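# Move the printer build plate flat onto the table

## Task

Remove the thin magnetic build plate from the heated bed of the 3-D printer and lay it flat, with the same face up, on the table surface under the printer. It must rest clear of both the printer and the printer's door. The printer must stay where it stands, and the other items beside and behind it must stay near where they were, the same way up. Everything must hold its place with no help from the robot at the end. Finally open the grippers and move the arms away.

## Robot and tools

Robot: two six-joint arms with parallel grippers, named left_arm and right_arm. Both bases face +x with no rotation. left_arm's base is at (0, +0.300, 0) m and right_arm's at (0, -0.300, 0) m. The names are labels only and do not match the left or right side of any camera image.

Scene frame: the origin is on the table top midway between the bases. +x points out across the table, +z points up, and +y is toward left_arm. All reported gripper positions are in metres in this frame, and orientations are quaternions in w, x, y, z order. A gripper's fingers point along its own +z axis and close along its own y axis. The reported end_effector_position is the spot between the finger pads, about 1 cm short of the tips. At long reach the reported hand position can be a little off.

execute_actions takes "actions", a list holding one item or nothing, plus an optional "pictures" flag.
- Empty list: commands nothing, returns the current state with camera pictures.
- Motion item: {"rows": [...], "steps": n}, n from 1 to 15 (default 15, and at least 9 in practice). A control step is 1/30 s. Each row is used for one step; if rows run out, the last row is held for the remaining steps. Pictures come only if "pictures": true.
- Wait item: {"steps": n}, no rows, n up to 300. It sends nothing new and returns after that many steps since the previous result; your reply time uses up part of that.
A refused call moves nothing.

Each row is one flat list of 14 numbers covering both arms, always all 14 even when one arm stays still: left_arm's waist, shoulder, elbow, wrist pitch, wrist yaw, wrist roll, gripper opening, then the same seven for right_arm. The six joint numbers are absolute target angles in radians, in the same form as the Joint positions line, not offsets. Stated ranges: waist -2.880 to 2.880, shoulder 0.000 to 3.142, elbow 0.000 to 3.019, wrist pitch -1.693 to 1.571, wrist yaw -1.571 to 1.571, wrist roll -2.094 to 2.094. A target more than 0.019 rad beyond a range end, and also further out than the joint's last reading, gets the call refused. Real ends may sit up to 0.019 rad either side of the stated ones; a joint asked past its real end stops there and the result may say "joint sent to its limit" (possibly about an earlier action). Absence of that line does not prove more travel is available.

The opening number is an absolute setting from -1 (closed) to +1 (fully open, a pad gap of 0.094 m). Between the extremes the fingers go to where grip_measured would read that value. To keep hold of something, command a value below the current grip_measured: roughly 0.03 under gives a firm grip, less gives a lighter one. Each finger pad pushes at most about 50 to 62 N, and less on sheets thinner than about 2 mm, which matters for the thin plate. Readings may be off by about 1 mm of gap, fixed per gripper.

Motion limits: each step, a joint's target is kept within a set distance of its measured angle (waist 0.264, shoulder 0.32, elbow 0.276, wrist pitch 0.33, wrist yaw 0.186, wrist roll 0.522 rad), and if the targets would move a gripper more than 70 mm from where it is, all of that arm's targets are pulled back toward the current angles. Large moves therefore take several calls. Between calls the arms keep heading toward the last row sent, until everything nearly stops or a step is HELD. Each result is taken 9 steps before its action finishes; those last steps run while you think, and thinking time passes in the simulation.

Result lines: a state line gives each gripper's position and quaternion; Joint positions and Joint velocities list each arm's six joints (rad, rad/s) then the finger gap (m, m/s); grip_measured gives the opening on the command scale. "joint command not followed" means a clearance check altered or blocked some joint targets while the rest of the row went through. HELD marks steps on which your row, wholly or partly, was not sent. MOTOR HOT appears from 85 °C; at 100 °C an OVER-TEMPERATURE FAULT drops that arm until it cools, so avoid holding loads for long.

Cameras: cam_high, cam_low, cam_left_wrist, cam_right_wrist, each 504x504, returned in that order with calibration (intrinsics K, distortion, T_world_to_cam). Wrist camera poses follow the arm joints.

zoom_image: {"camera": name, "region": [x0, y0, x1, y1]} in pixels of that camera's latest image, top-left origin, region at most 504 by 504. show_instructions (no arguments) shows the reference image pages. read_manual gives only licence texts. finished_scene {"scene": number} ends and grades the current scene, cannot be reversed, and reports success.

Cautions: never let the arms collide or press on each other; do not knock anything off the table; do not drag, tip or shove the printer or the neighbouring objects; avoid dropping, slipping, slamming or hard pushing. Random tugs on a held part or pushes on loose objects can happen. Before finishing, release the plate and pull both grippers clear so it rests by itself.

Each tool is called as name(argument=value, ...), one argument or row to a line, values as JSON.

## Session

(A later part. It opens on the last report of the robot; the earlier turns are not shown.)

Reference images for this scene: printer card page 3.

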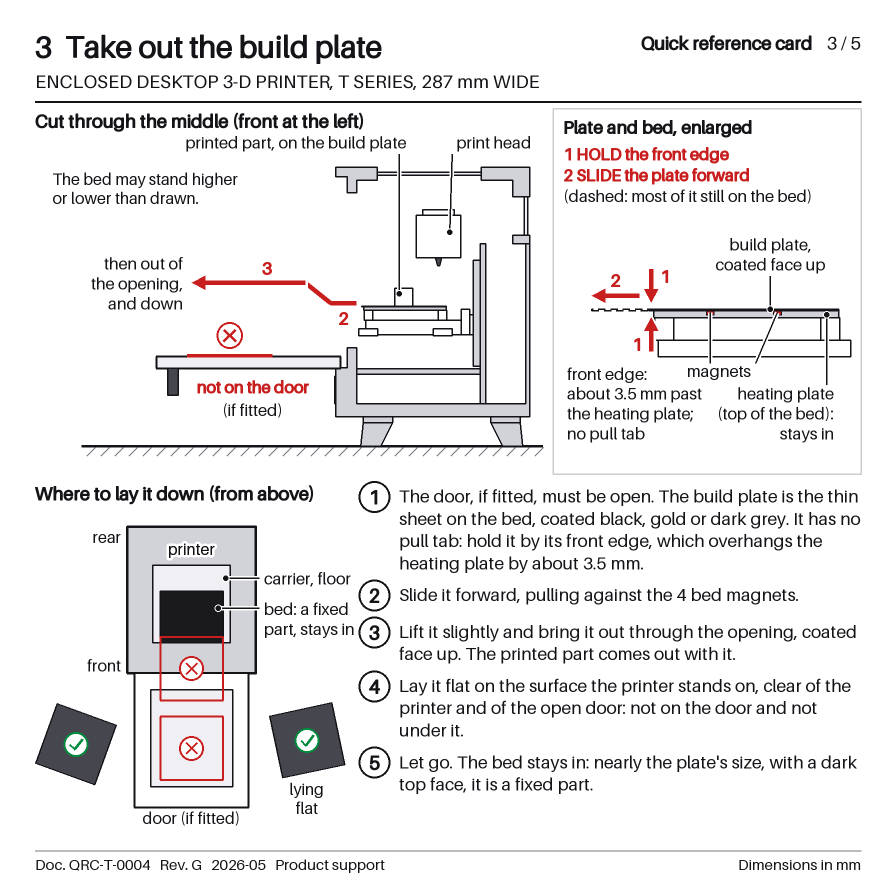

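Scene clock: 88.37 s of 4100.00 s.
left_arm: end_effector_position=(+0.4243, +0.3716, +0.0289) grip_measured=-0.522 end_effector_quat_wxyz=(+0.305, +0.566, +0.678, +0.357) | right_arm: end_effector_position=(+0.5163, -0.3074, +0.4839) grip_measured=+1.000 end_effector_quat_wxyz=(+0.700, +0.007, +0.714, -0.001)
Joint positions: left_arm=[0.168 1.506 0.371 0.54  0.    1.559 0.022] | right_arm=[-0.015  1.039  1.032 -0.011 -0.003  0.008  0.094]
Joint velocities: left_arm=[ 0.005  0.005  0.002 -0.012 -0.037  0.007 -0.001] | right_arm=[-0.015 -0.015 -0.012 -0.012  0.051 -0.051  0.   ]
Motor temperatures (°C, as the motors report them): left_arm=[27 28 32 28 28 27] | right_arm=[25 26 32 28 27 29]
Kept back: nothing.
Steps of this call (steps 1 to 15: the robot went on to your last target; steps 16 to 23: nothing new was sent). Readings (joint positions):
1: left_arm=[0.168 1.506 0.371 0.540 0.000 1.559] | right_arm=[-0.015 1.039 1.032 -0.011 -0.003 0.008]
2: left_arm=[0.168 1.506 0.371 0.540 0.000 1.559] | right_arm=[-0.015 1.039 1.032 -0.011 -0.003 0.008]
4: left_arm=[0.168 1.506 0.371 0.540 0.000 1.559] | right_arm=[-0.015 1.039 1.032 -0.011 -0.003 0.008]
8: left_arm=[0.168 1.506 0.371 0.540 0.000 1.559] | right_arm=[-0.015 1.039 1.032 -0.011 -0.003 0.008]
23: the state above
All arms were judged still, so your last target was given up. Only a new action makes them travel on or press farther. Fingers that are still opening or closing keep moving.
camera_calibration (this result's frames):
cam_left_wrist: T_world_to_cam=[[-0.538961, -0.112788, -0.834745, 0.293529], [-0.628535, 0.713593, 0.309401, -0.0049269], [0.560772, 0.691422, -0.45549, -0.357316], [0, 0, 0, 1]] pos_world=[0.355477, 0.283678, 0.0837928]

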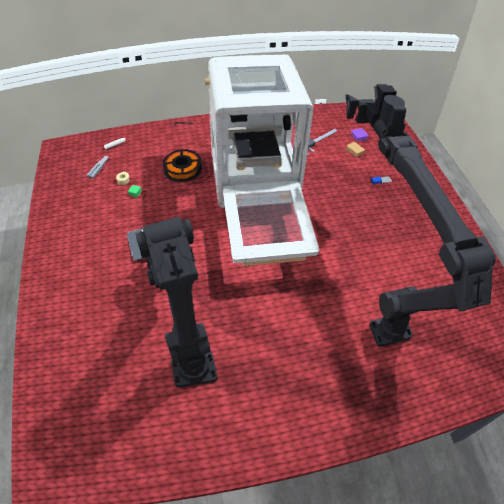

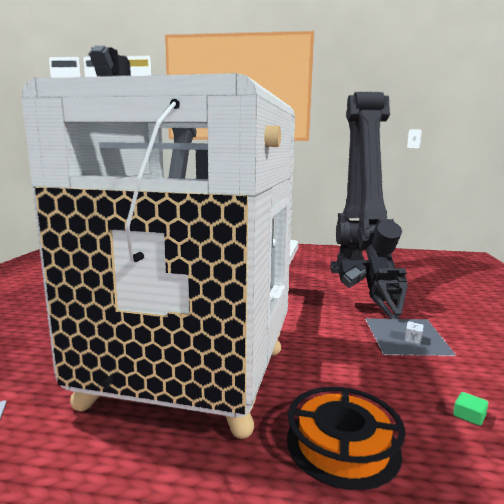

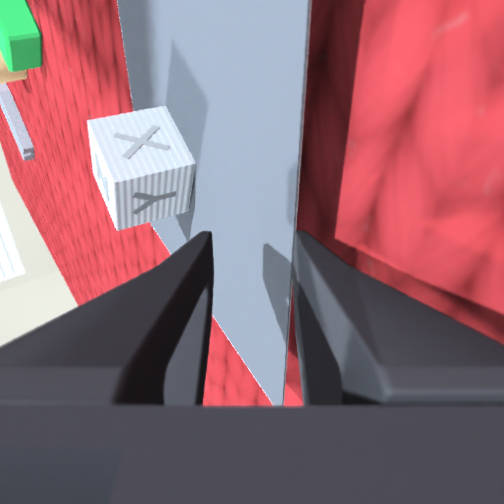

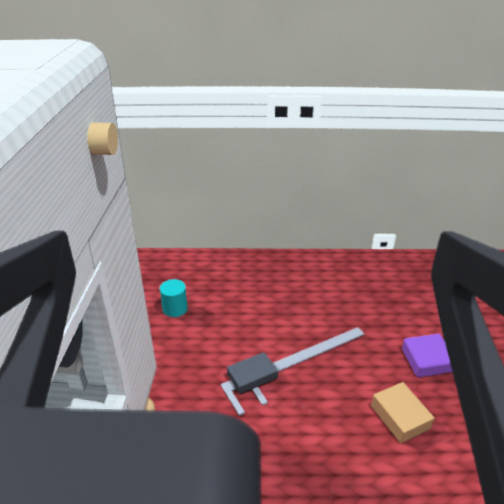

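zoom_image(
  camera="cam_low",
  region=[340, 260, 470, 370],
)

zoom_image(
  camera="cam_left_wrist",
  region=[200, 150, 400, 410],
)

Region (340, 260, 470, 370) of cam_low's 504x504 image, scaled by 3.877, with more detail than that image has; it fills the top 426 rows of this view, and the rest is white.

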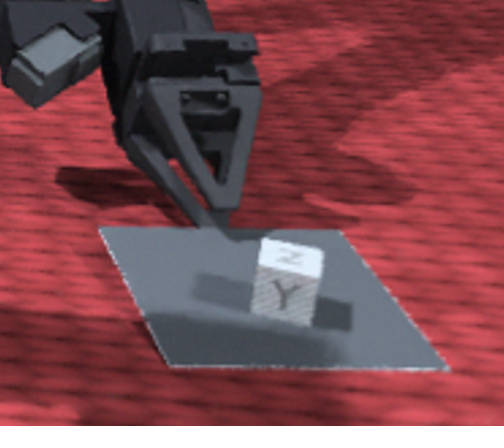

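Region (200, 150, 400, 410) of cam_left_wrist's 504x504 image, scaled by 1.938, with more detail than that image has; it fills the left 388 columns of this view, and the rest is white.

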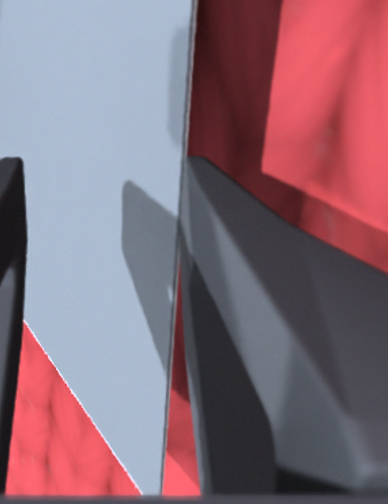

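execute_actions(
  actions=[
    {"rows": [[0.164,1.498,0.397,0.529,0.002,1.570,-0.52,-0.015,1.039,1.032,-0.011,-0.003,0.008,1],[0.164,1.506,0.397,0.529,0.002,1.570,-0.52,-0.015,1.039,1.032,-0.011,-0.003,0.008,1],[0.164,1.512,0.397,0.529,0.002,1.570,-0.52,-0.015,1.039,1.032,-0.011,-0.003,0.008,1],[0.164,1.515,0.397,0.529,0.002,1.570,-0.52,-0.015,1.039,1.032,-0.011,-0.003,0.008,1],[0.164,1.517,0.397,0.529,0.002,1.570,-0.52,-0.015,1.039,1.032,-0.011,-0.003,0.008,1],[0.164,1.5185,0.397,0.529,0.002,1.570,-0.52,-0.015,1.039,1.032,-0.011,-0.003,0.008,1],[0.164,1.520,0.397,0.529,0.002,1.570,-0.52,-0.015,1.039,1.032,-0.011,-0.003,0.008,1],[0.164,1.521,0.397,0.529,0.002,1.570,-0.52,-0.015,1.039,1.032,-0.011,-0.003,0.008,1],[0.164,1.522,0.397,0.529,0.002,1.570,-0.52,-0.015,1.039,1.032,-0.011,-0.003,0.008,1],[0.164,1.523,0.397,0.529,0.002,1.570,-0.52,-0.015,1.039,1.032,-0.011,-0.003,0.008,1],[0.164,1.5235,0.397,0.529,0.002,1.570,-0.52,-0.015,1.039,1.032,-0.011,-0.003,0.008,1]], "steps": 15},
  ],
)

execute_actions(
  actions=[
    {"steps": 10},
  ],
  pictures=true,
)

Scene clock: 89.80 s of 4100.00 s.
left_arm: end_effector_position=(+0.4243, +0.3716, +0.0289) grip_measured=-0.522 end_effector_quat_wxyz=(+0.305, +0.566, +0.678, +0.357) | right_arm: end_effector_position=(+0.5163, -0.3074, +0.4839) grip_measured=+1.000 end_effector_quat_wxyz=(+0.700, +0.007, +0.714, -0.001)
Joint positions: left_arm=[0.168 1.506 0.371 0.54  0.    1.559 0.022] | right_arm=[-0.015  1.039  1.032 -0.011 -0.003  0.008  0.094]
Joint velocities: left_arm=[ 0.005 -0.015 -0.002  0.012 -0.007 -0.007 -0.   ] | right_arm=[-0.005 -0.005 -0.007  0.007  0.022  0.007  0.   ]
Motor temperatures (°C, as the motors report them): left_arm=[27 28 32 28 28 27] | right_arm=[25 26 32 28 27 29]
Steps of this call (steps 1 to 37: nothing new was sent; steps 38 to 43: the first 6 steps of this action). Readings (joint positions):
38: left_arm=[0.168 1.506 0.371 0.540 0.000 1.559] | right_arm=[-0.015 1.039 1.032 -0.011 -0.003 0.008]
39: left_arm=[0.168 1.506 0.371 0.540 0.000 1.559] | right_arm=[-0.015 1.039 1.032 -0.011 -0.003 0.008]
41: left_arm=[0.168 1.506 0.371 0.540 0.000 1.559] | right_arm=[-0.015 1.039 1.032 -0.011 -0.003 0.008]
43: the state above

Scene clock: 90.13 s of 4100.00 s.
left_arm: end_effector_position=(+0.4240, +0.3715, +0.0280) grip_measured=-0.522 end_effector_quat_wxyz=(+0.304, +0.566, +0.679, +0.356) | right_arm: end_effector_position=(+0.5163, -0.3074, +0.4839) grip_measured=+1.000 end_effector_quat_wxyz=(+0.700, +0.007, +0.714, -0.001)
Joint positions: left_arm=[0.168 1.508 0.371 0.54  0.    1.559 0.022] | right_arm=[-0.015  1.039  1.032 -0.011 -0.003  0.008  0.094]
Joint velocities: left_arm=[-0.005  0.015  0.007  0.012  0.007 -0.007  0.   ] | right_arm=[ 0.005 -0.005 -0.022 -0.022 -0.022  0.051  0.   ]
Motor temperatures (°C, as the motors report them): left_arm=[27 28 32 28 28 27] | right_arm=[25 26 32 28 27 29]
Kept back: nothing.
Steps of this call (steps 1 to 9: the last 9 steps of your previous action; step 10: the robot went on to your last target). Readings (joint positions):
1: left_arm=[0.168 1.506 0.371 0.540 0.000 1.559] | right_arm=[-0.015 1.039 1.032 -0.011 -0.003 0.008]
2: left_arm=[0.168 1.506 0.371 0.540 0.000 1.559] | right_arm=[-0.015 1.039 1.032 -0.011 -0.003 0.008]
4: left_arm=[0.168 1.506 0.371 0.540 0.000 1.559] | right_arm=[-0.015 1.039 1.032 -0.011 -0.003 0.008]
8: left_arm=[0.168 1.507 0.371 0.540 0.000 1.559] | right_arm=[-0.015 1.039 1.032 -0.011 -0.003 0.008]
10: the state above
camera_calibration (this result's frames):
cam_left_wrist: T_world_to_cam=[[-0.540843, -0.113108, -0.833484, 0.293502], [-0.627835, 0.713712, 0.310545, -0.00512744], [0.559742, 0.691247, -0.457019, -0.357041], [0, 0, 0, 1]] pos_world=[0.35537, 0.28366, 0.0830472]

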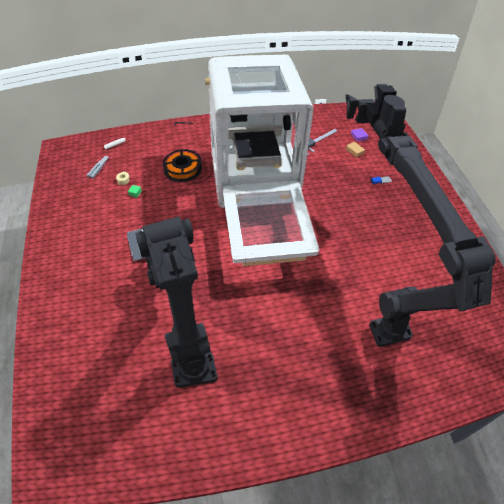

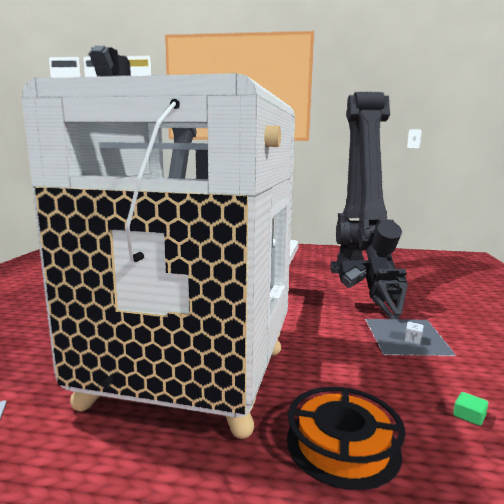

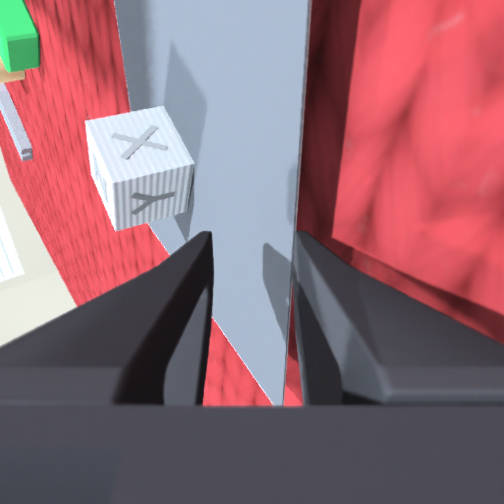

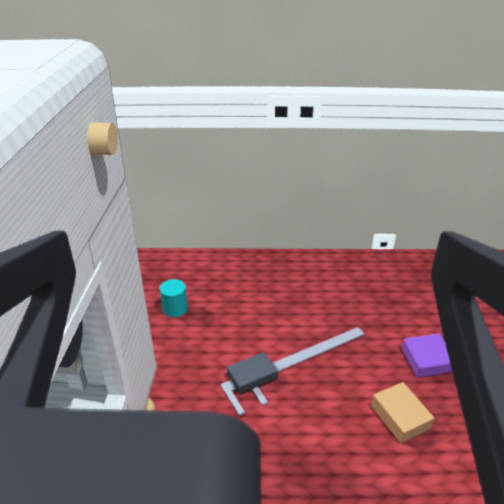

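execute_actions(
  actions=[
    {"rows": [[0.164,1.524,0.397,0.529,0.002,1.570,-0.52,-0.015,1.039,1.032,-0.011,-0.003,0.008,1],[0.164,1.525,0.397,0.529,0.002,1.570,-0.52,-0.015,1.039,1.032,-0.011,-0.003,0.008,1],[0.164,1.526,0.397,0.529,0.002,1.570,-0.52,-0.015,1.039,1.032,-0.011,-0.003,0.008,1]], "steps": 12},
  ],
)

execute_actions(
  actions=[
    {"steps": 10},
  ],
)

Scene clock: 90.50 s of 4100.00 s.
left_arm: end_effector_position=(+0.4240, +0.3715, +0.0278) grip_measured=-0.522 end_effector_quat_wxyz=(+0.304, +0.566, +0.679, +0.356) | right_arm: end_effector_position=(+0.5163, -0.3074, +0.4839) grip_measured=+1.000 end_effector_quat_wxyz=(+0.700, +0.007, +0.714, -0.001)
Joint positions: left_arm=[0.168 1.508 0.371 0.54  0.    1.559 0.022] | right_arm=[-0.015  1.039  1.032 -0.011 -0.003  0.008  0.094]
Joint velocities: left_arm=[-0.005  0.005 -0.022 -0.007  0.037  0.022  0.   ] | right_arm=[ 0.005 -0.005 -0.002  0.007  0.007 -0.022  0.   ]
Motor temperatures (°C, as the motors report them): left_arm=[27 28 32 28 28 27] | right_arm=[25 26 32 28 27 29]
Steps of this call (steps 1 to 8: the robot went on to your last target; steps 9 to 11: the first 3 steps of this action). Readings (joint positions):
9: left_arm=[0.168 1.508 0.371 0.540 0.000 1.559] | right_arm=[-0.015 1.039 1.032 -0.011 -0.003 0.008]
10: left_arm=[0.168 1.508 0.371 0.540 0.000 1.559] | right_arm=[-0.015 1.039 1.032 -0.011 -0.003 0.008]
11: the state above

Scene clock: 90.83 s of 4100.00 s.
left_arm: end_effector_position=(+0.4238, +0.3715, +0.0270) grip_measured=-0.522 end_effector_quat_wxyz=(+0.304, +0.566, +0.679, +0.355) | right_arm: end_effector_position=(+0.5163, -0.3074, +0.4839) grip_measured=+1.000 end_effector_quat_wxyz=(+0.700, +0.007, +0.714, -0.001)
Joint positions: left_arm=[0.168 1.51  0.371 0.54  0.    1.559 0.022] | right_arm=[-0.015  1.039  1.032 -0.011 -0.003  0.008  0.094]
Joint velocities: left_arm=[ 0.005 -0.005  0.002 -0.002 -0.066 -0.022  0.001] | right_arm=[ 0.005 -0.005 -0.002 -0.002 -0.037 -0.051  0.   ]
Motor temperatures (°C, as the motors report them): left_arm=[27 28 32 28 28 27] | right_arm=[25 26 32 28 27 29]
Kept back: nothing.
Steps of this call (steps 1 to 9: the last 9 steps of your previous action; step 10: the robot went on to your last target). Readings (joint positions):
1: left_arm=[0.168 1.509 0.371 0.540 0.000 1.559] | right_arm=[-0.015 1.039 1.032 -0.011 -0.003 0.008]
2: left_arm=[0.168 1.509 0.371 0.540 0.000 1.559] | right_arm=[-0.015 1.039 1.032 -0.011 -0.003 0.008]
4: left_arm=[0.168 1.510 0.371 0.540 0.000 1.559] | right_arm=[-0.015 1.039 1.032 -0.011 -0.003 0.008]
8: left_arm=[0.168 1.510 0.371 0.540 0.000 1.559] | right_arm=[-0.015 1.039 1.032 -0.011 -0.003 0.008]
10: the state above

execute_actions(
  actions=[
    {"rows": [[0.164,1.527,0.397,0.529,0.002,1.570,-0.52,-0.015,1.039,1.032,-0.011,-0.003,0.008,1],[0.164,1.528,0.397,0.529,0.002,1.570,-0.52,-0.015,1.039,1.032,-0.011,-0.003,0.008,1],[0.164,1.529,0.397,0.529,0.002,1.570,-0.52,-0.015,1.039,1.032,-0.011,-0.003,0.008,1],[0.164,1.530,0.397,0.529,0.002,1.570,-0.52,-0.015,1.039,1.032,-0.011,-0.003,0.008,1],[0.164,1.531,0.397,0.529,0.002,1.570,-0.52,-0.015,1.039,1.032,-0.011,-0.003,0.008,1]], "steps": 12},
  ],
)

execute_actions(
  actions=[
    {"steps": 10},
  ],
  pictures=true,
)

Scene clock: 91.50 s of 4100.00 s.
left_arm: end_effector_position=(+0.4237, +0.3715, +0.0267) grip_measured=-0.522 end_effector_quat_wxyz=(+0.303, +0.566, +0.679, +0.355) | right_arm: end_effector_position=(+0.5163, -0.3074, +0.4839) grip_measured=+1.000 end_effector_quat_wxyz=(+0.700, +0.007, +0.714, -0.001)
Joint positions: left_arm=[0.168 1.511 0.371 0.54  0.    1.559 0.022] | right_arm=[-0.015  1.039  1.032 -0.011 -0.003  0.008  0.094]
Joint velocities: left_arm=[-0.015  0.005 -0.012 -0.002 -0.007 -0.037  0.   ] | right_arm=[-0.005  0.005  0.012  0.007 -0.066 -0.037  0.   ]
Motor temperatures (°C, as the motors report them): left_arm=[27 28 32 28 28 27] | right_arm=[25 26 32 28 27 29]
Steps of this call (steps 1 to 15: the robot went on to your last target; steps 16 to 17: nothing new was sent; steps 18 to 20: the first 3 steps of this action). Readings (joint positions):
18: left_arm=[0.168 1.510 0.371 0.540 0.000 1.559] | right_arm=[-0.015 1.039 1.032 -0.011 -0.003 0.008]
19: left_arm=[0.168 1.511 0.371 0.540 0.000 1.559] | right_arm=[-0.015 1.039 1.032 -0.011 -0.003 0.008]
20: the state above

Scene clock: 91.83 s of 4100.00 s.
left_arm: end_effector_position=(+0.4232, +0.3714, +0.0247) grip_measured=-0.522 end_effector_quat_wxyz=(+0.302, +0.567, +0.680, +0.353) | right_arm: end_effector_position=(+0.5163, -0.3074, +0.4839) grip_measured=+1.000 end_effector_quat_wxyz=(+0.700, +0.007, +0.714, -0.001)
Joint positions: left_arm=[0.168 1.516 0.371 0.54  0.    1.559 0.022] | right_arm=[-0.015  1.039  1.032 -0.011 -0.003  0.008  0.094]
Joint velocities: left_arm=[-0.005  0.015  0.022 -0.012  0.051 -0.022 -0.001] | right_arm=[-0.005  0.005 -0.017  0.012  0.051 -0.066  0.   ]
Motor temperatures (°C, as the motors report them): left_arm=[27 28 32 28 28 27] | right_arm=[25 26 32 28 27 29]
Kept back: nothing.
Steps of this call (steps 1 to 9: the last 9 steps of your previous action; step 10: the robot went on to your last target). Readings (joint positions):
1: left_arm=[0.168 1.511 0.371 0.540 0.000 1.559] | right_arm=[-0.015 1.039 1.032 -0.011 -0.003 0.008]
2: left_arm=[0.168 1.512 0.371 0.540 0.000 1.559] | right_arm=[-0.015 1.039 1.032 -0.011 -0.003 0.008]
4: left_arm=[0.168 1.514 0.371 0.540 0.000 1.559] | right_arm=[-0.015 1.039 1.032 -0.011 -0.003 0.008]
8: left_arm=[0.168 1.516 0.371 0.540 0.000 1.559] | right_arm=[-0.015 1.039 1.032 -0.011 -0.003 0.008]
10: the state above
camera_calibration (this result's frames):
cam_left_wrist: T_world_to_cam=[[-0.547409, -0.114223, -0.829034, 0.293402], [-0.625367, 0.714131, 0.314536, -0.00582913], [0.556111, 0.69063, -0.462353, -0.356079], [0, 0, 0, 1]] pos_world=[0.354985, 0.283595, 0.0804395]

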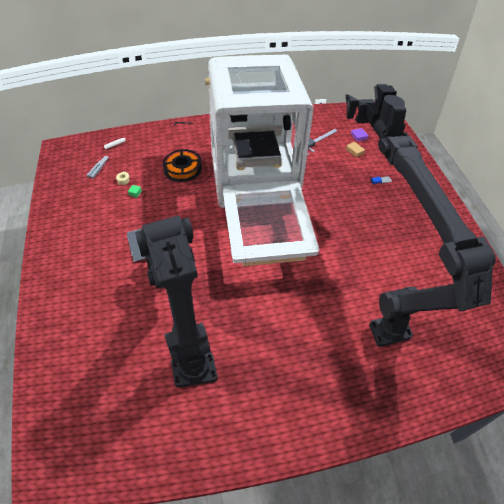

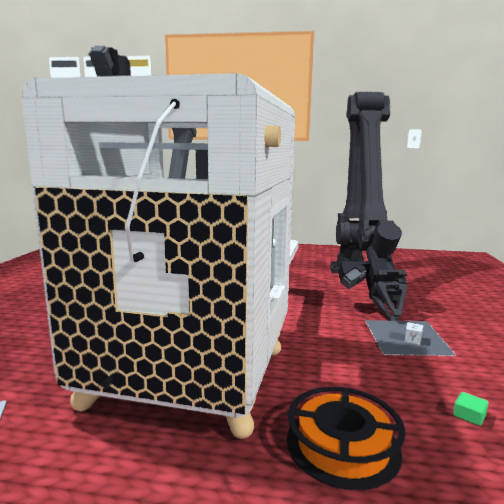

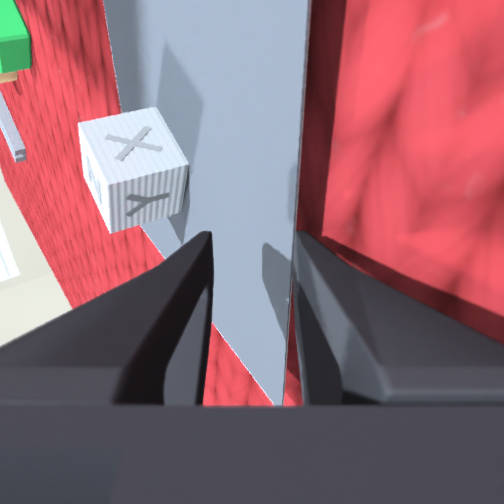

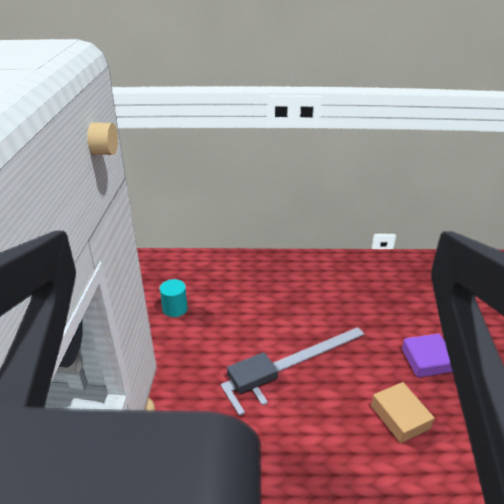

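execute_actions(
  actions=[
    {"rows": [[0.164,1.518,0.397,0.529,0.002,1.570,-0.52,-0.015,1.039,1.032,-0.011,-0.003,0.008,1],[0.164,1.505,0.397,0.529,0.002,1.570,-0.52,-0.015,1.039,1.032,-0.011,-0.003,0.008,1],[0.164,1.497,0.397,0.529,0.002,1.570,-0.52,-0.015,1.039,1.032,-0.011,-0.003,0.008,1],[0.164,1.4952,0.397,0.5274,0.002,1.570,-0.52,-0.015,1.039,1.032,-0.011,-0.003,0.008,1],[0.164,1.4928,0.397,0.5227,0.002,1.570,-0.52,-0.015,1.039,1.032,-0.011,-0.003,0.008,1],[0.164,1.4890,0.397,0.5153,0.002,1.570,-0.52,-0.015,1.039,1.032,-0.011,-0.003,0.008,1],[0.164,1.4840,0.397,0.5055,0.002,1.570,-0.52,-0.015,1.039,1.032,-0.011,-0.003,0.008,1],[0.164,1.4782,0.397,0.4941,0.002,1.570,-0.52,-0.015,1.039,1.032,-0.011,-0.003,0.008,1],[0.164,1.4720,0.397,0.4820,0.002,1.570,-0.52,-0.015,1.039,1.032,-0.011,-0.003,0.008,1],[0.164,1.4658,0.397,0.4699,0.002,1.570,-0.52,-0.015,1.039,1.032,-0.011,-0.003,0.008,1],[0.164,1.4600,0.397,0.4585,0.002,1.570,-0.52,-0.015,1.039,1.032,-0.011,-0.003,0.008,1],[0.164,1.4550,0.397,0.4487,0.002,1.570,-0.52,-0.015,1.039,1.032,-0.011,-0.003,0.008,1],[0.164,1.4512,0.397,0.4413,0.002,1.570,-0.52,-0.015,1.039,1.032,-0.011,-0.003,0.008,1],[0.164,1.4488,0.397,0.4366,0.002,1.570,-0.52,-0.015,1.039,1.032,-0.011,-0.003,0.008,1],[0.164,1.4480,0.397,0.4350,0.002,1.570,-0.52,-0.015,1.039,1.032,-0.011,-0.003,0.008,1]], "steps": 15},
  ],
)

execute_actions(
  actions=[
    {"steps": 16},
  ],
  pictures=true,
)

Scene clock: 96.00 s of 4100.00 s.
left_arm: end_effector_position=(+0.4227, +0.3713, +0.0241) grip_measured=-0.522 end_effector_quat_wxyz=(+0.301, +0.568, +0.681, +0.352) | right_arm: end_effector_position=(+0.5163, -0.3074, +0.4839) grip_measured=+1.000 end_effector_quat_wxyz=(+0.700, +0.007, +0.714, -0.001)
Joint positions: left_arm=[0.168 1.516 0.371 0.536 0.    1.559 0.022] | right_arm=[-0.015  1.039  1.032 -0.011 -0.003  0.008  0.094]
Joint velocities: left_arm=[ 0.005 -0.005 -0.007 -0.129  0.022  0.051  0.   ] | right_arm=[ 0.005  0.005 -0.007 -0.007 -0.081 -0.037  0.   ]
Motor temperatures (°C, as the motors report them): left_arm=[27 28 32 28 28 27] | right_arm=[25 26 32 28 27 29]
Steps of this call (steps 1 to 15: the robot went on to your last target; steps 16 to 90: nothing new was sent; then 0.97 s passed at rest; steps 91 to 96: the first 6 steps of this action). Readings (joint positions):
91: left_arm=[0.168 1.516 0.371 0.540 0.000 1.559] | right_arm=[-0.015 1.039 1.032 -0.011 -0.003 0.008]
92: left_arm=[0.168 1.516 0.371 0.540 0.000 1.559] | right_arm=[-0.015 1.039 1.032 -0.011 -0.003 0.008]
94: left_arm=[0.168 1.516 0.371 0.540 0.000 1.559] | right_arm=[-0.015 1.039 1.032 -0.011 -0.003 0.008]
96: the state above

Scene clock: 96.53 s of 4100.00 s.
left_arm: end_effector_position=(+0.4159, +0.3702, +0.0283) grip_measured=-0.522 end_effector_quat_wxyz=(+0.291, +0.573, +0.686, +0.341) | right_arm: end_effector_position=(+0.5163, -0.3074, +0.4839) grip_measured=+1.000 end_effector_quat_wxyz=(+0.700, +0.007, +0.714, -0.001)
Joint positions: left_arm=[0.168 1.462 0.371 0.45  0.    1.559 0.022] | right_arm=[-0.015  1.039  1.032 -0.011 -0.003  0.008  0.094]
Joint velocities: left_arm=[-0.005  0.005  0.017 -0.022  0.037  0.007  0.001] | right_arm=[ 0.005 -0.005  0.012 -0.002 -0.037 -0.051  0.   ]
Motor temperatures (°C, as the motors report them): left_arm=[27 28 32 28 28 27] | right_arm=[25 26 32 28 27 29]
Kept back: nothing.
Steps of this call (steps 1 to 9: the last 9 steps of your previous action; steps 10 to 16: the robot went on to your last target). Readings (joint positions):
1: left_arm=[0.168 1.514 0.371 0.531 0.000 1.559] | right_arm=[-0.015 1.039 1.032 -0.011 -0.003 0.008]
2: left_arm=[0.168 1.512 0.371 0.524 0.000 1.559] | right_arm=[-0.015 1.039 1.032 -0.011 -0.003 0.008]
4: left_arm=[0.168 1.501 0.371 0.505 0.000 1.559] | right_arm=[-0.015 1.039 1.032 -0.011 -0.003 0.008]
8: left_arm=[0.168 1.474 0.371 0.466 0.000 1.559] | right_arm=[-0.015 1.039 1.032 -0.011 -0.003 0.008]
16: the state above
camera_calibration (this result's frames):
cam_left_wrist: T_world_to_cam=[[-0.576964, -0.119243, -0.808018, 0.305816], [-0.613685, 0.716115, 0.33252, -0.0167216], [0.538983, 0.687721, -0.486351, -0.340648], [0, 0, 0, 1]] pos_world=[0.349787, 0.282712, 0.0869903]

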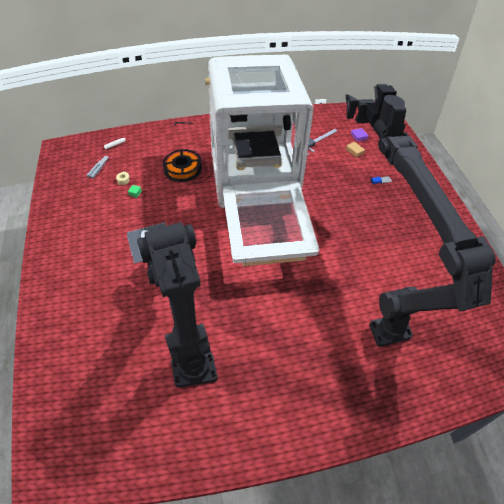

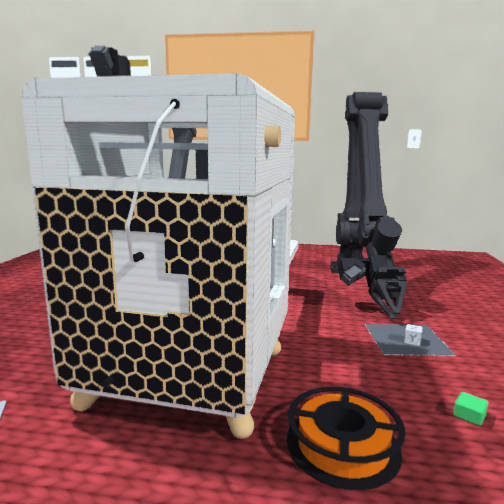

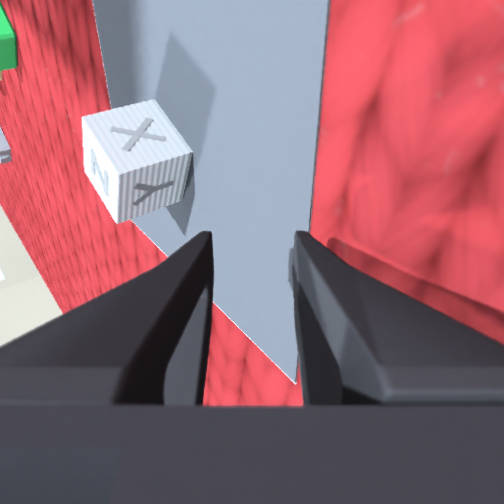

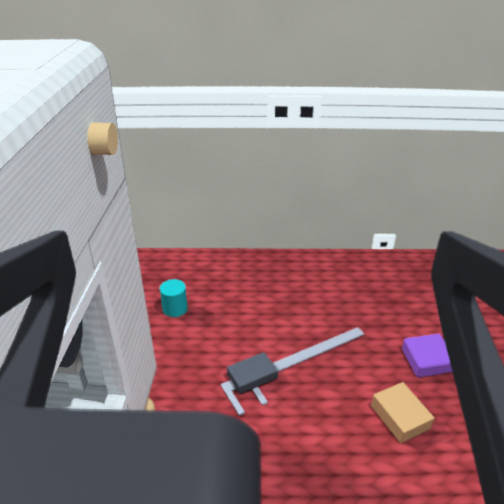

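execute_actions(
  actions=[
    {"rows": [[0.164,1.4431,0.397,0.4338,0.002,1.570,-0.52,-0.015,1.039,1.032,-0.011,-0.003,0.008,1],[0.164,1.4373,0.397,0.4302,0.002,1.570,-0.52,-0.015,1.039,1.032,-0.011,-0.003,0.008,1],[0.164,1.4279,0.397,0.4244,0.002,1.570,-0.52,-0.015,1.039,1.032,-0.011,-0.003,0.008,1],[0.164,1.4147,0.397,0.4162,0.002,1.570,-0.52,-0.015,1.039,1.032,-0.011,-0.003,0.008,1],[0.164,1.3981,0.397,0.4059,0.002,1.570,-0.52,-0.015,1.039,1.032,-0.011,-0.003,0.008,1],[0.164,1.3782,0.397,0.3935,0.002,1.570,-0.52,-0.015,1.039,1.032,-0.011,-0.003,0.008,1],[0.164,1.3551,0.397,0.3791,0.002,1.570,-0.52,-0.015,1.039,1.032,-0.011,-0.003,0.008,1],[0.164,1.3292,0.397,0.3630,0.002,1.570,-0.52,-0.015,1.039,1.032,-0.011,-0.003,0.008,1],[0.164,1.3007,0.397,0.3453,0.002,1.570,-0.52,-0.015,1.039,1.032,-0.011,-0.003,0.008,1],[0.164,1.2700,0.397,0.3263,0.002,1.570,-0.52,-0.015,1.039,1.032,-0.011,-0.003,0.008,1],[0.164,1.2374,0.397,0.3060,0.002,1.570,-0.52,-0.015,1.039,1.032,-0.011,-0.003,0.008,1],[0.164,1.2032,0.397,0.2847,0.002,1.570,-0.52,-0.015,1.039,1.032,-0.011,-0.003,0.008,1],[0.164,1.1678,0.397,0.2627,0.002,1.570,-0.52,-0.015,1.039,1.032,-0.011,-0.003,0.008,1],[0.164,1.1316,0.397,0.2402,0.002,1.570,-0.52,-0.015,1.039,1.032,-0.011,-0.003,0.008,1],[0.164,1.0950,0.397,0.2175,0.002,1.570,-0.52,-0.015,1.039,1.032,-0.011,-0.003,0.008,1]], "steps": 15},
  ],
)

execute_actions(
  actions=[
    {"rows": [[0.164,1.0584,0.397,0.1948,0.002,1.570,-0.52,-0.015,1.039,1.032,-0.011,-0.003,0.008,1],[0.164,1.0222,0.397,0.1723,0.002,1.570,-0.52,-0.015,1.039,1.032,-0.011,-0.003,0.008,1],[0.164,0.9868,0.397,0.1503,0.002,1.570,-0.52,-0.015,1.039,1.032,-0.011,-0.003,0.008,1],[0.164,0.9526,0.397,0.1290,0.002,1.570,-0.52,-0.015,1.039,1.032,-0.011,-0.003,0.008,1],[0.164,0.9200,0.397,0.1088,0.002,1.570,-0.52,-0.015,1.039,1.032,-0.011,-0.003,0.008,1],[0.164,0.8893,0.397,0.0897,0.002,1.570,-0.52,-0.015,1.039,1.032,-0.011,-0.003,0.008,1],[0.164,0.8608,0.397,0.0720,0.002,1.570,-0.52,-0.015,1.039,1.032,-0.011,-0.003,0.008,1],[0.164,0.8349,0.397,0.0559,0.002,1.570,-0.52,-0.015,1.039,1.032,-0.011,-0.003,0.008,1],[0.164,0.8118,0.397,0.0415,0.002,1.570,-0.52,-0.015,1.039,1.032,-0.011,-0.003,0.008,1],[0.164,0.7919,0.397,0.0291,0.002,1.570,-0.52,-0.015,1.039,1.032,-0.011,-0.003,0.008,1],[0.164,0.7753,0.397,0.0188,0.002,1.570,-0.52,-0.015,1.039,1.032,-0.011,-0.003,0.008,1],[0.164,0.7621,0.397,0.0106,0.002,1.570,-0.52,-0.015,1.039,1.032,-0.011,-0.003,0.008,1],[0.164,0.7527,0.397,0.0048,0.002,1.570,-0.52,-0.015,1.039,1.032,-0.011,-0.003,0.008,1],[0.164,0.7469,0.397,0.0012,0.002,1.570,-0.52,-0.015,1.039,1.032,-0.011,-0.003,0.008,1],[0.164,0.7450,0.397,0.0,0.002,1.570,-0.52,-0.015,1.039,1.032,-0.011,-0.003,0.008,1]], "steps": 15},
  ],
)

execute_actions(
  actions=[
    {"steps": 16},
  ],
  pictures=true,
)

Scene clock: 98.57 s of 4100.00 s.
left_arm: end_effector_position=(+0.4146, +0.3699, +0.0329) grip_measured=-0.522 end_effector_quat_wxyz=(+0.291, +0.573, +0.687, +0.340) | right_arm: end_effector_position=(+0.5163, -0.3074, +0.4839) grip_measured=+1.000 end_effector_quat_wxyz=(+0.700, +0.007, +0.714, -0.001)
Joint positions: left_arm=[0.168 1.438 0.371 0.425 0.    1.559 0.022] | right_arm=[-0.015  1.039  1.032 -0.011 -0.003  0.008  0.094]
Joint velocities: left_arm=[-0.015 -0.366  0.007 -0.3    0.037 -0.022 -0.002] | right_arm=[ 0.005 -0.005 -0.007  0.002 -0.11   0.007  0.   ]
Motor temperatures (°C, as the motors report them): left_arm=[27 28 32 28 28 27] | right_arm=[25 26 32 28 27 29]
Steps of this call (steps 1 to 15: the robot went on to your last target; steps 16 to 55: nothing new was sent; steps 56 to 61: the first 6 steps of this action). Readings (joint positions):
56: left_arm=[0.168 1.462 0.371 0.450 0.000 1.559] | right_arm=[-0.015 1.039 1.032 -0.011 -0.003 0.008]
57: left_arm=[0.168 1.462 0.371 0.449 0.000 1.559] | right_arm=[-0.015 1.039 1.032 -0.011 -0.003 0.008]
59: left_arm=[0.168 1.456 0.371 0.441 0.000 1.559] | right_arm=[-0.015 1.039 1.032 -0.011 -0.003 0.008]
61: the state above

Scene clock: 99.07 s of 4100.00 s.
left_arm: end_effector_position=(+0.3945, +0.3665, +0.1650) grip_measured=-0.522 end_effector_quat_wxyz=(+0.350, +0.540, +0.647, +0.409) | right_arm: end_effector_position=(+0.5163, -0.3074, +0.4839) grip_measured=+1.000 end_effector_quat_wxyz=(+0.700, +0.007, +0.714, -0.001)
Joint positions: left_arm=[0.168 0.953 0.371 0.146 0.    1.559 0.022] | right_arm=[-0.015  1.039  1.032 -0.011 -0.003  0.008  0.094]
Joint velocities: left_arm=[-0.015 -1.021  0.002 -0.603  0.051 -0.081 -0.001] | right_arm=[ 0.005 -0.015  0.002 -0.007 -0.081 -0.022  0.   ]
Motor temperatures (°C, as the motors report them): left_arm=[27 28 32 28 28 27] | right_arm=[25 26 32 28 27 29]
Steps of this call (steps 1 to 9: the last 9 steps of your previous action; steps 10 to 15: the first 6 steps of this action). Readings (joint positions):
10: left_arm=[0.168 1.139 0.371 0.254 0.000 1.559] | right_arm=[-0.015 1.039 1.032 -0.011 -0.003 0.008]
11: left_arm=[0.168 1.100 0.371 0.232 0.000 1.559] | right_arm=[-0.015 1.039 1.032 -0.011 -0.003 0.008]
13: left_arm=[0.168 1.024 0.371 0.188 0.000 1.559] | right_arm=[-0.015 1.039 1.032 -0.011 -0.003 0.008]
15: the state above

Scene clock: 99.60 s of 4100.00 s.
left_arm: end_effector_position=(+0.3704, +0.3624, +0.2106) grip_measured=-0.522 end_effector_quat_wxyz=(+0.370, +0.527, +0.632, +0.432) | right_arm: end_effector_position=(+0.5163, -0.3074, +0.4839) grip_measured=+1.000 end_effector_quat_wxyz=(+0.700, +0.007, +0.714, -0.001)
Joint positions: left_arm=[0.168 0.747 0.371 0.015 0.    1.559 0.022] | right_arm=[-0.015  1.039  1.032 -0.011 -0.003  0.008  0.094]
Joint velocities: left_arm=[ 0.005 -0.005  0.002 -0.007 -0.051 -0.007  0.   ] | right_arm=[-0.024 -0.005 -0.002 -0.002 -0.037 -0.051  0.   ]
Motor temperatures (°C, as the motors report them): left_arm=[27 28 32 28 28 27] | right_arm=[25 26 32 28 27 29]
Kept back: nothing.
Steps of this call (steps 1 to 9: the last 9 steps of your previous action; steps 10 to 16: the robot went on to your last target). Readings (joint positions):
1: left_arm=[0.168 0.920 0.371 0.127 0.000 1.559] | right_arm=[-0.015 1.039 1.032 -0.011 -0.003 0.008]
2: left_arm=[0.168 0.888 0.371 0.108 0.000 1.559] | right_arm=[-0.015 1.039 1.032 -0.011 -0.003 0.008]
4: left_arm=[0.168 0.834 0.371 0.075 0.000 1.559] | right_arm=[-0.015 1.039 1.032 -0.011 -0.003 0.008]
8: left_arm=[0.168 0.762 0.371 0.031 0.000 1.559] | right_arm=[-0.015 1.039 1.032 -0.011 -0.003 0.008]
16: the state above
camera_calibration (this result's frames):
cam_left_wrist: T_world_to_cam=[[-0.333855, -0.0779491, -0.939396, 0.348607], [-0.685726, 0.703878, 0.185296, -0.0376195], [0.646777, 0.70603, -0.288445, -0.310367], [0, 0, 0, 1]] pos_world=[0.291326, 0.272782, 0.244927]

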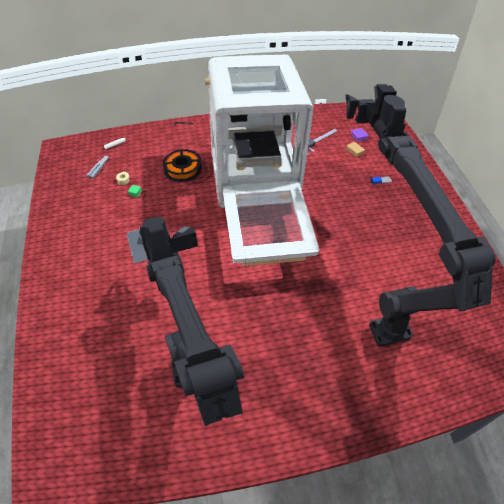

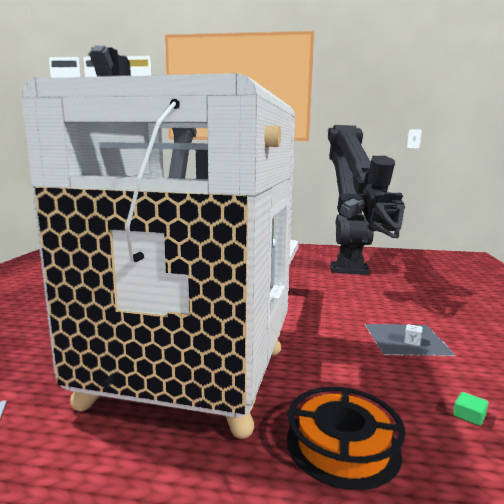

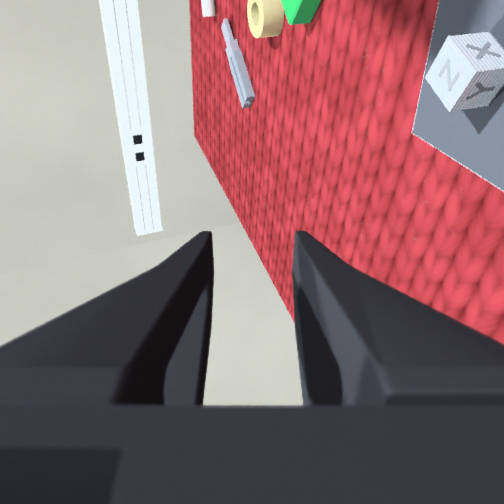

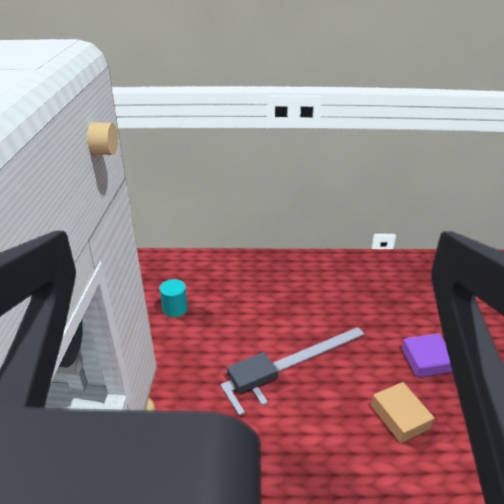

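The plate is lying flat on the table with the cube on top, clear of the printer and its door, and the arm has moved away.

finished_scene(
  scene=2,
)

The scene is finished: the task was done.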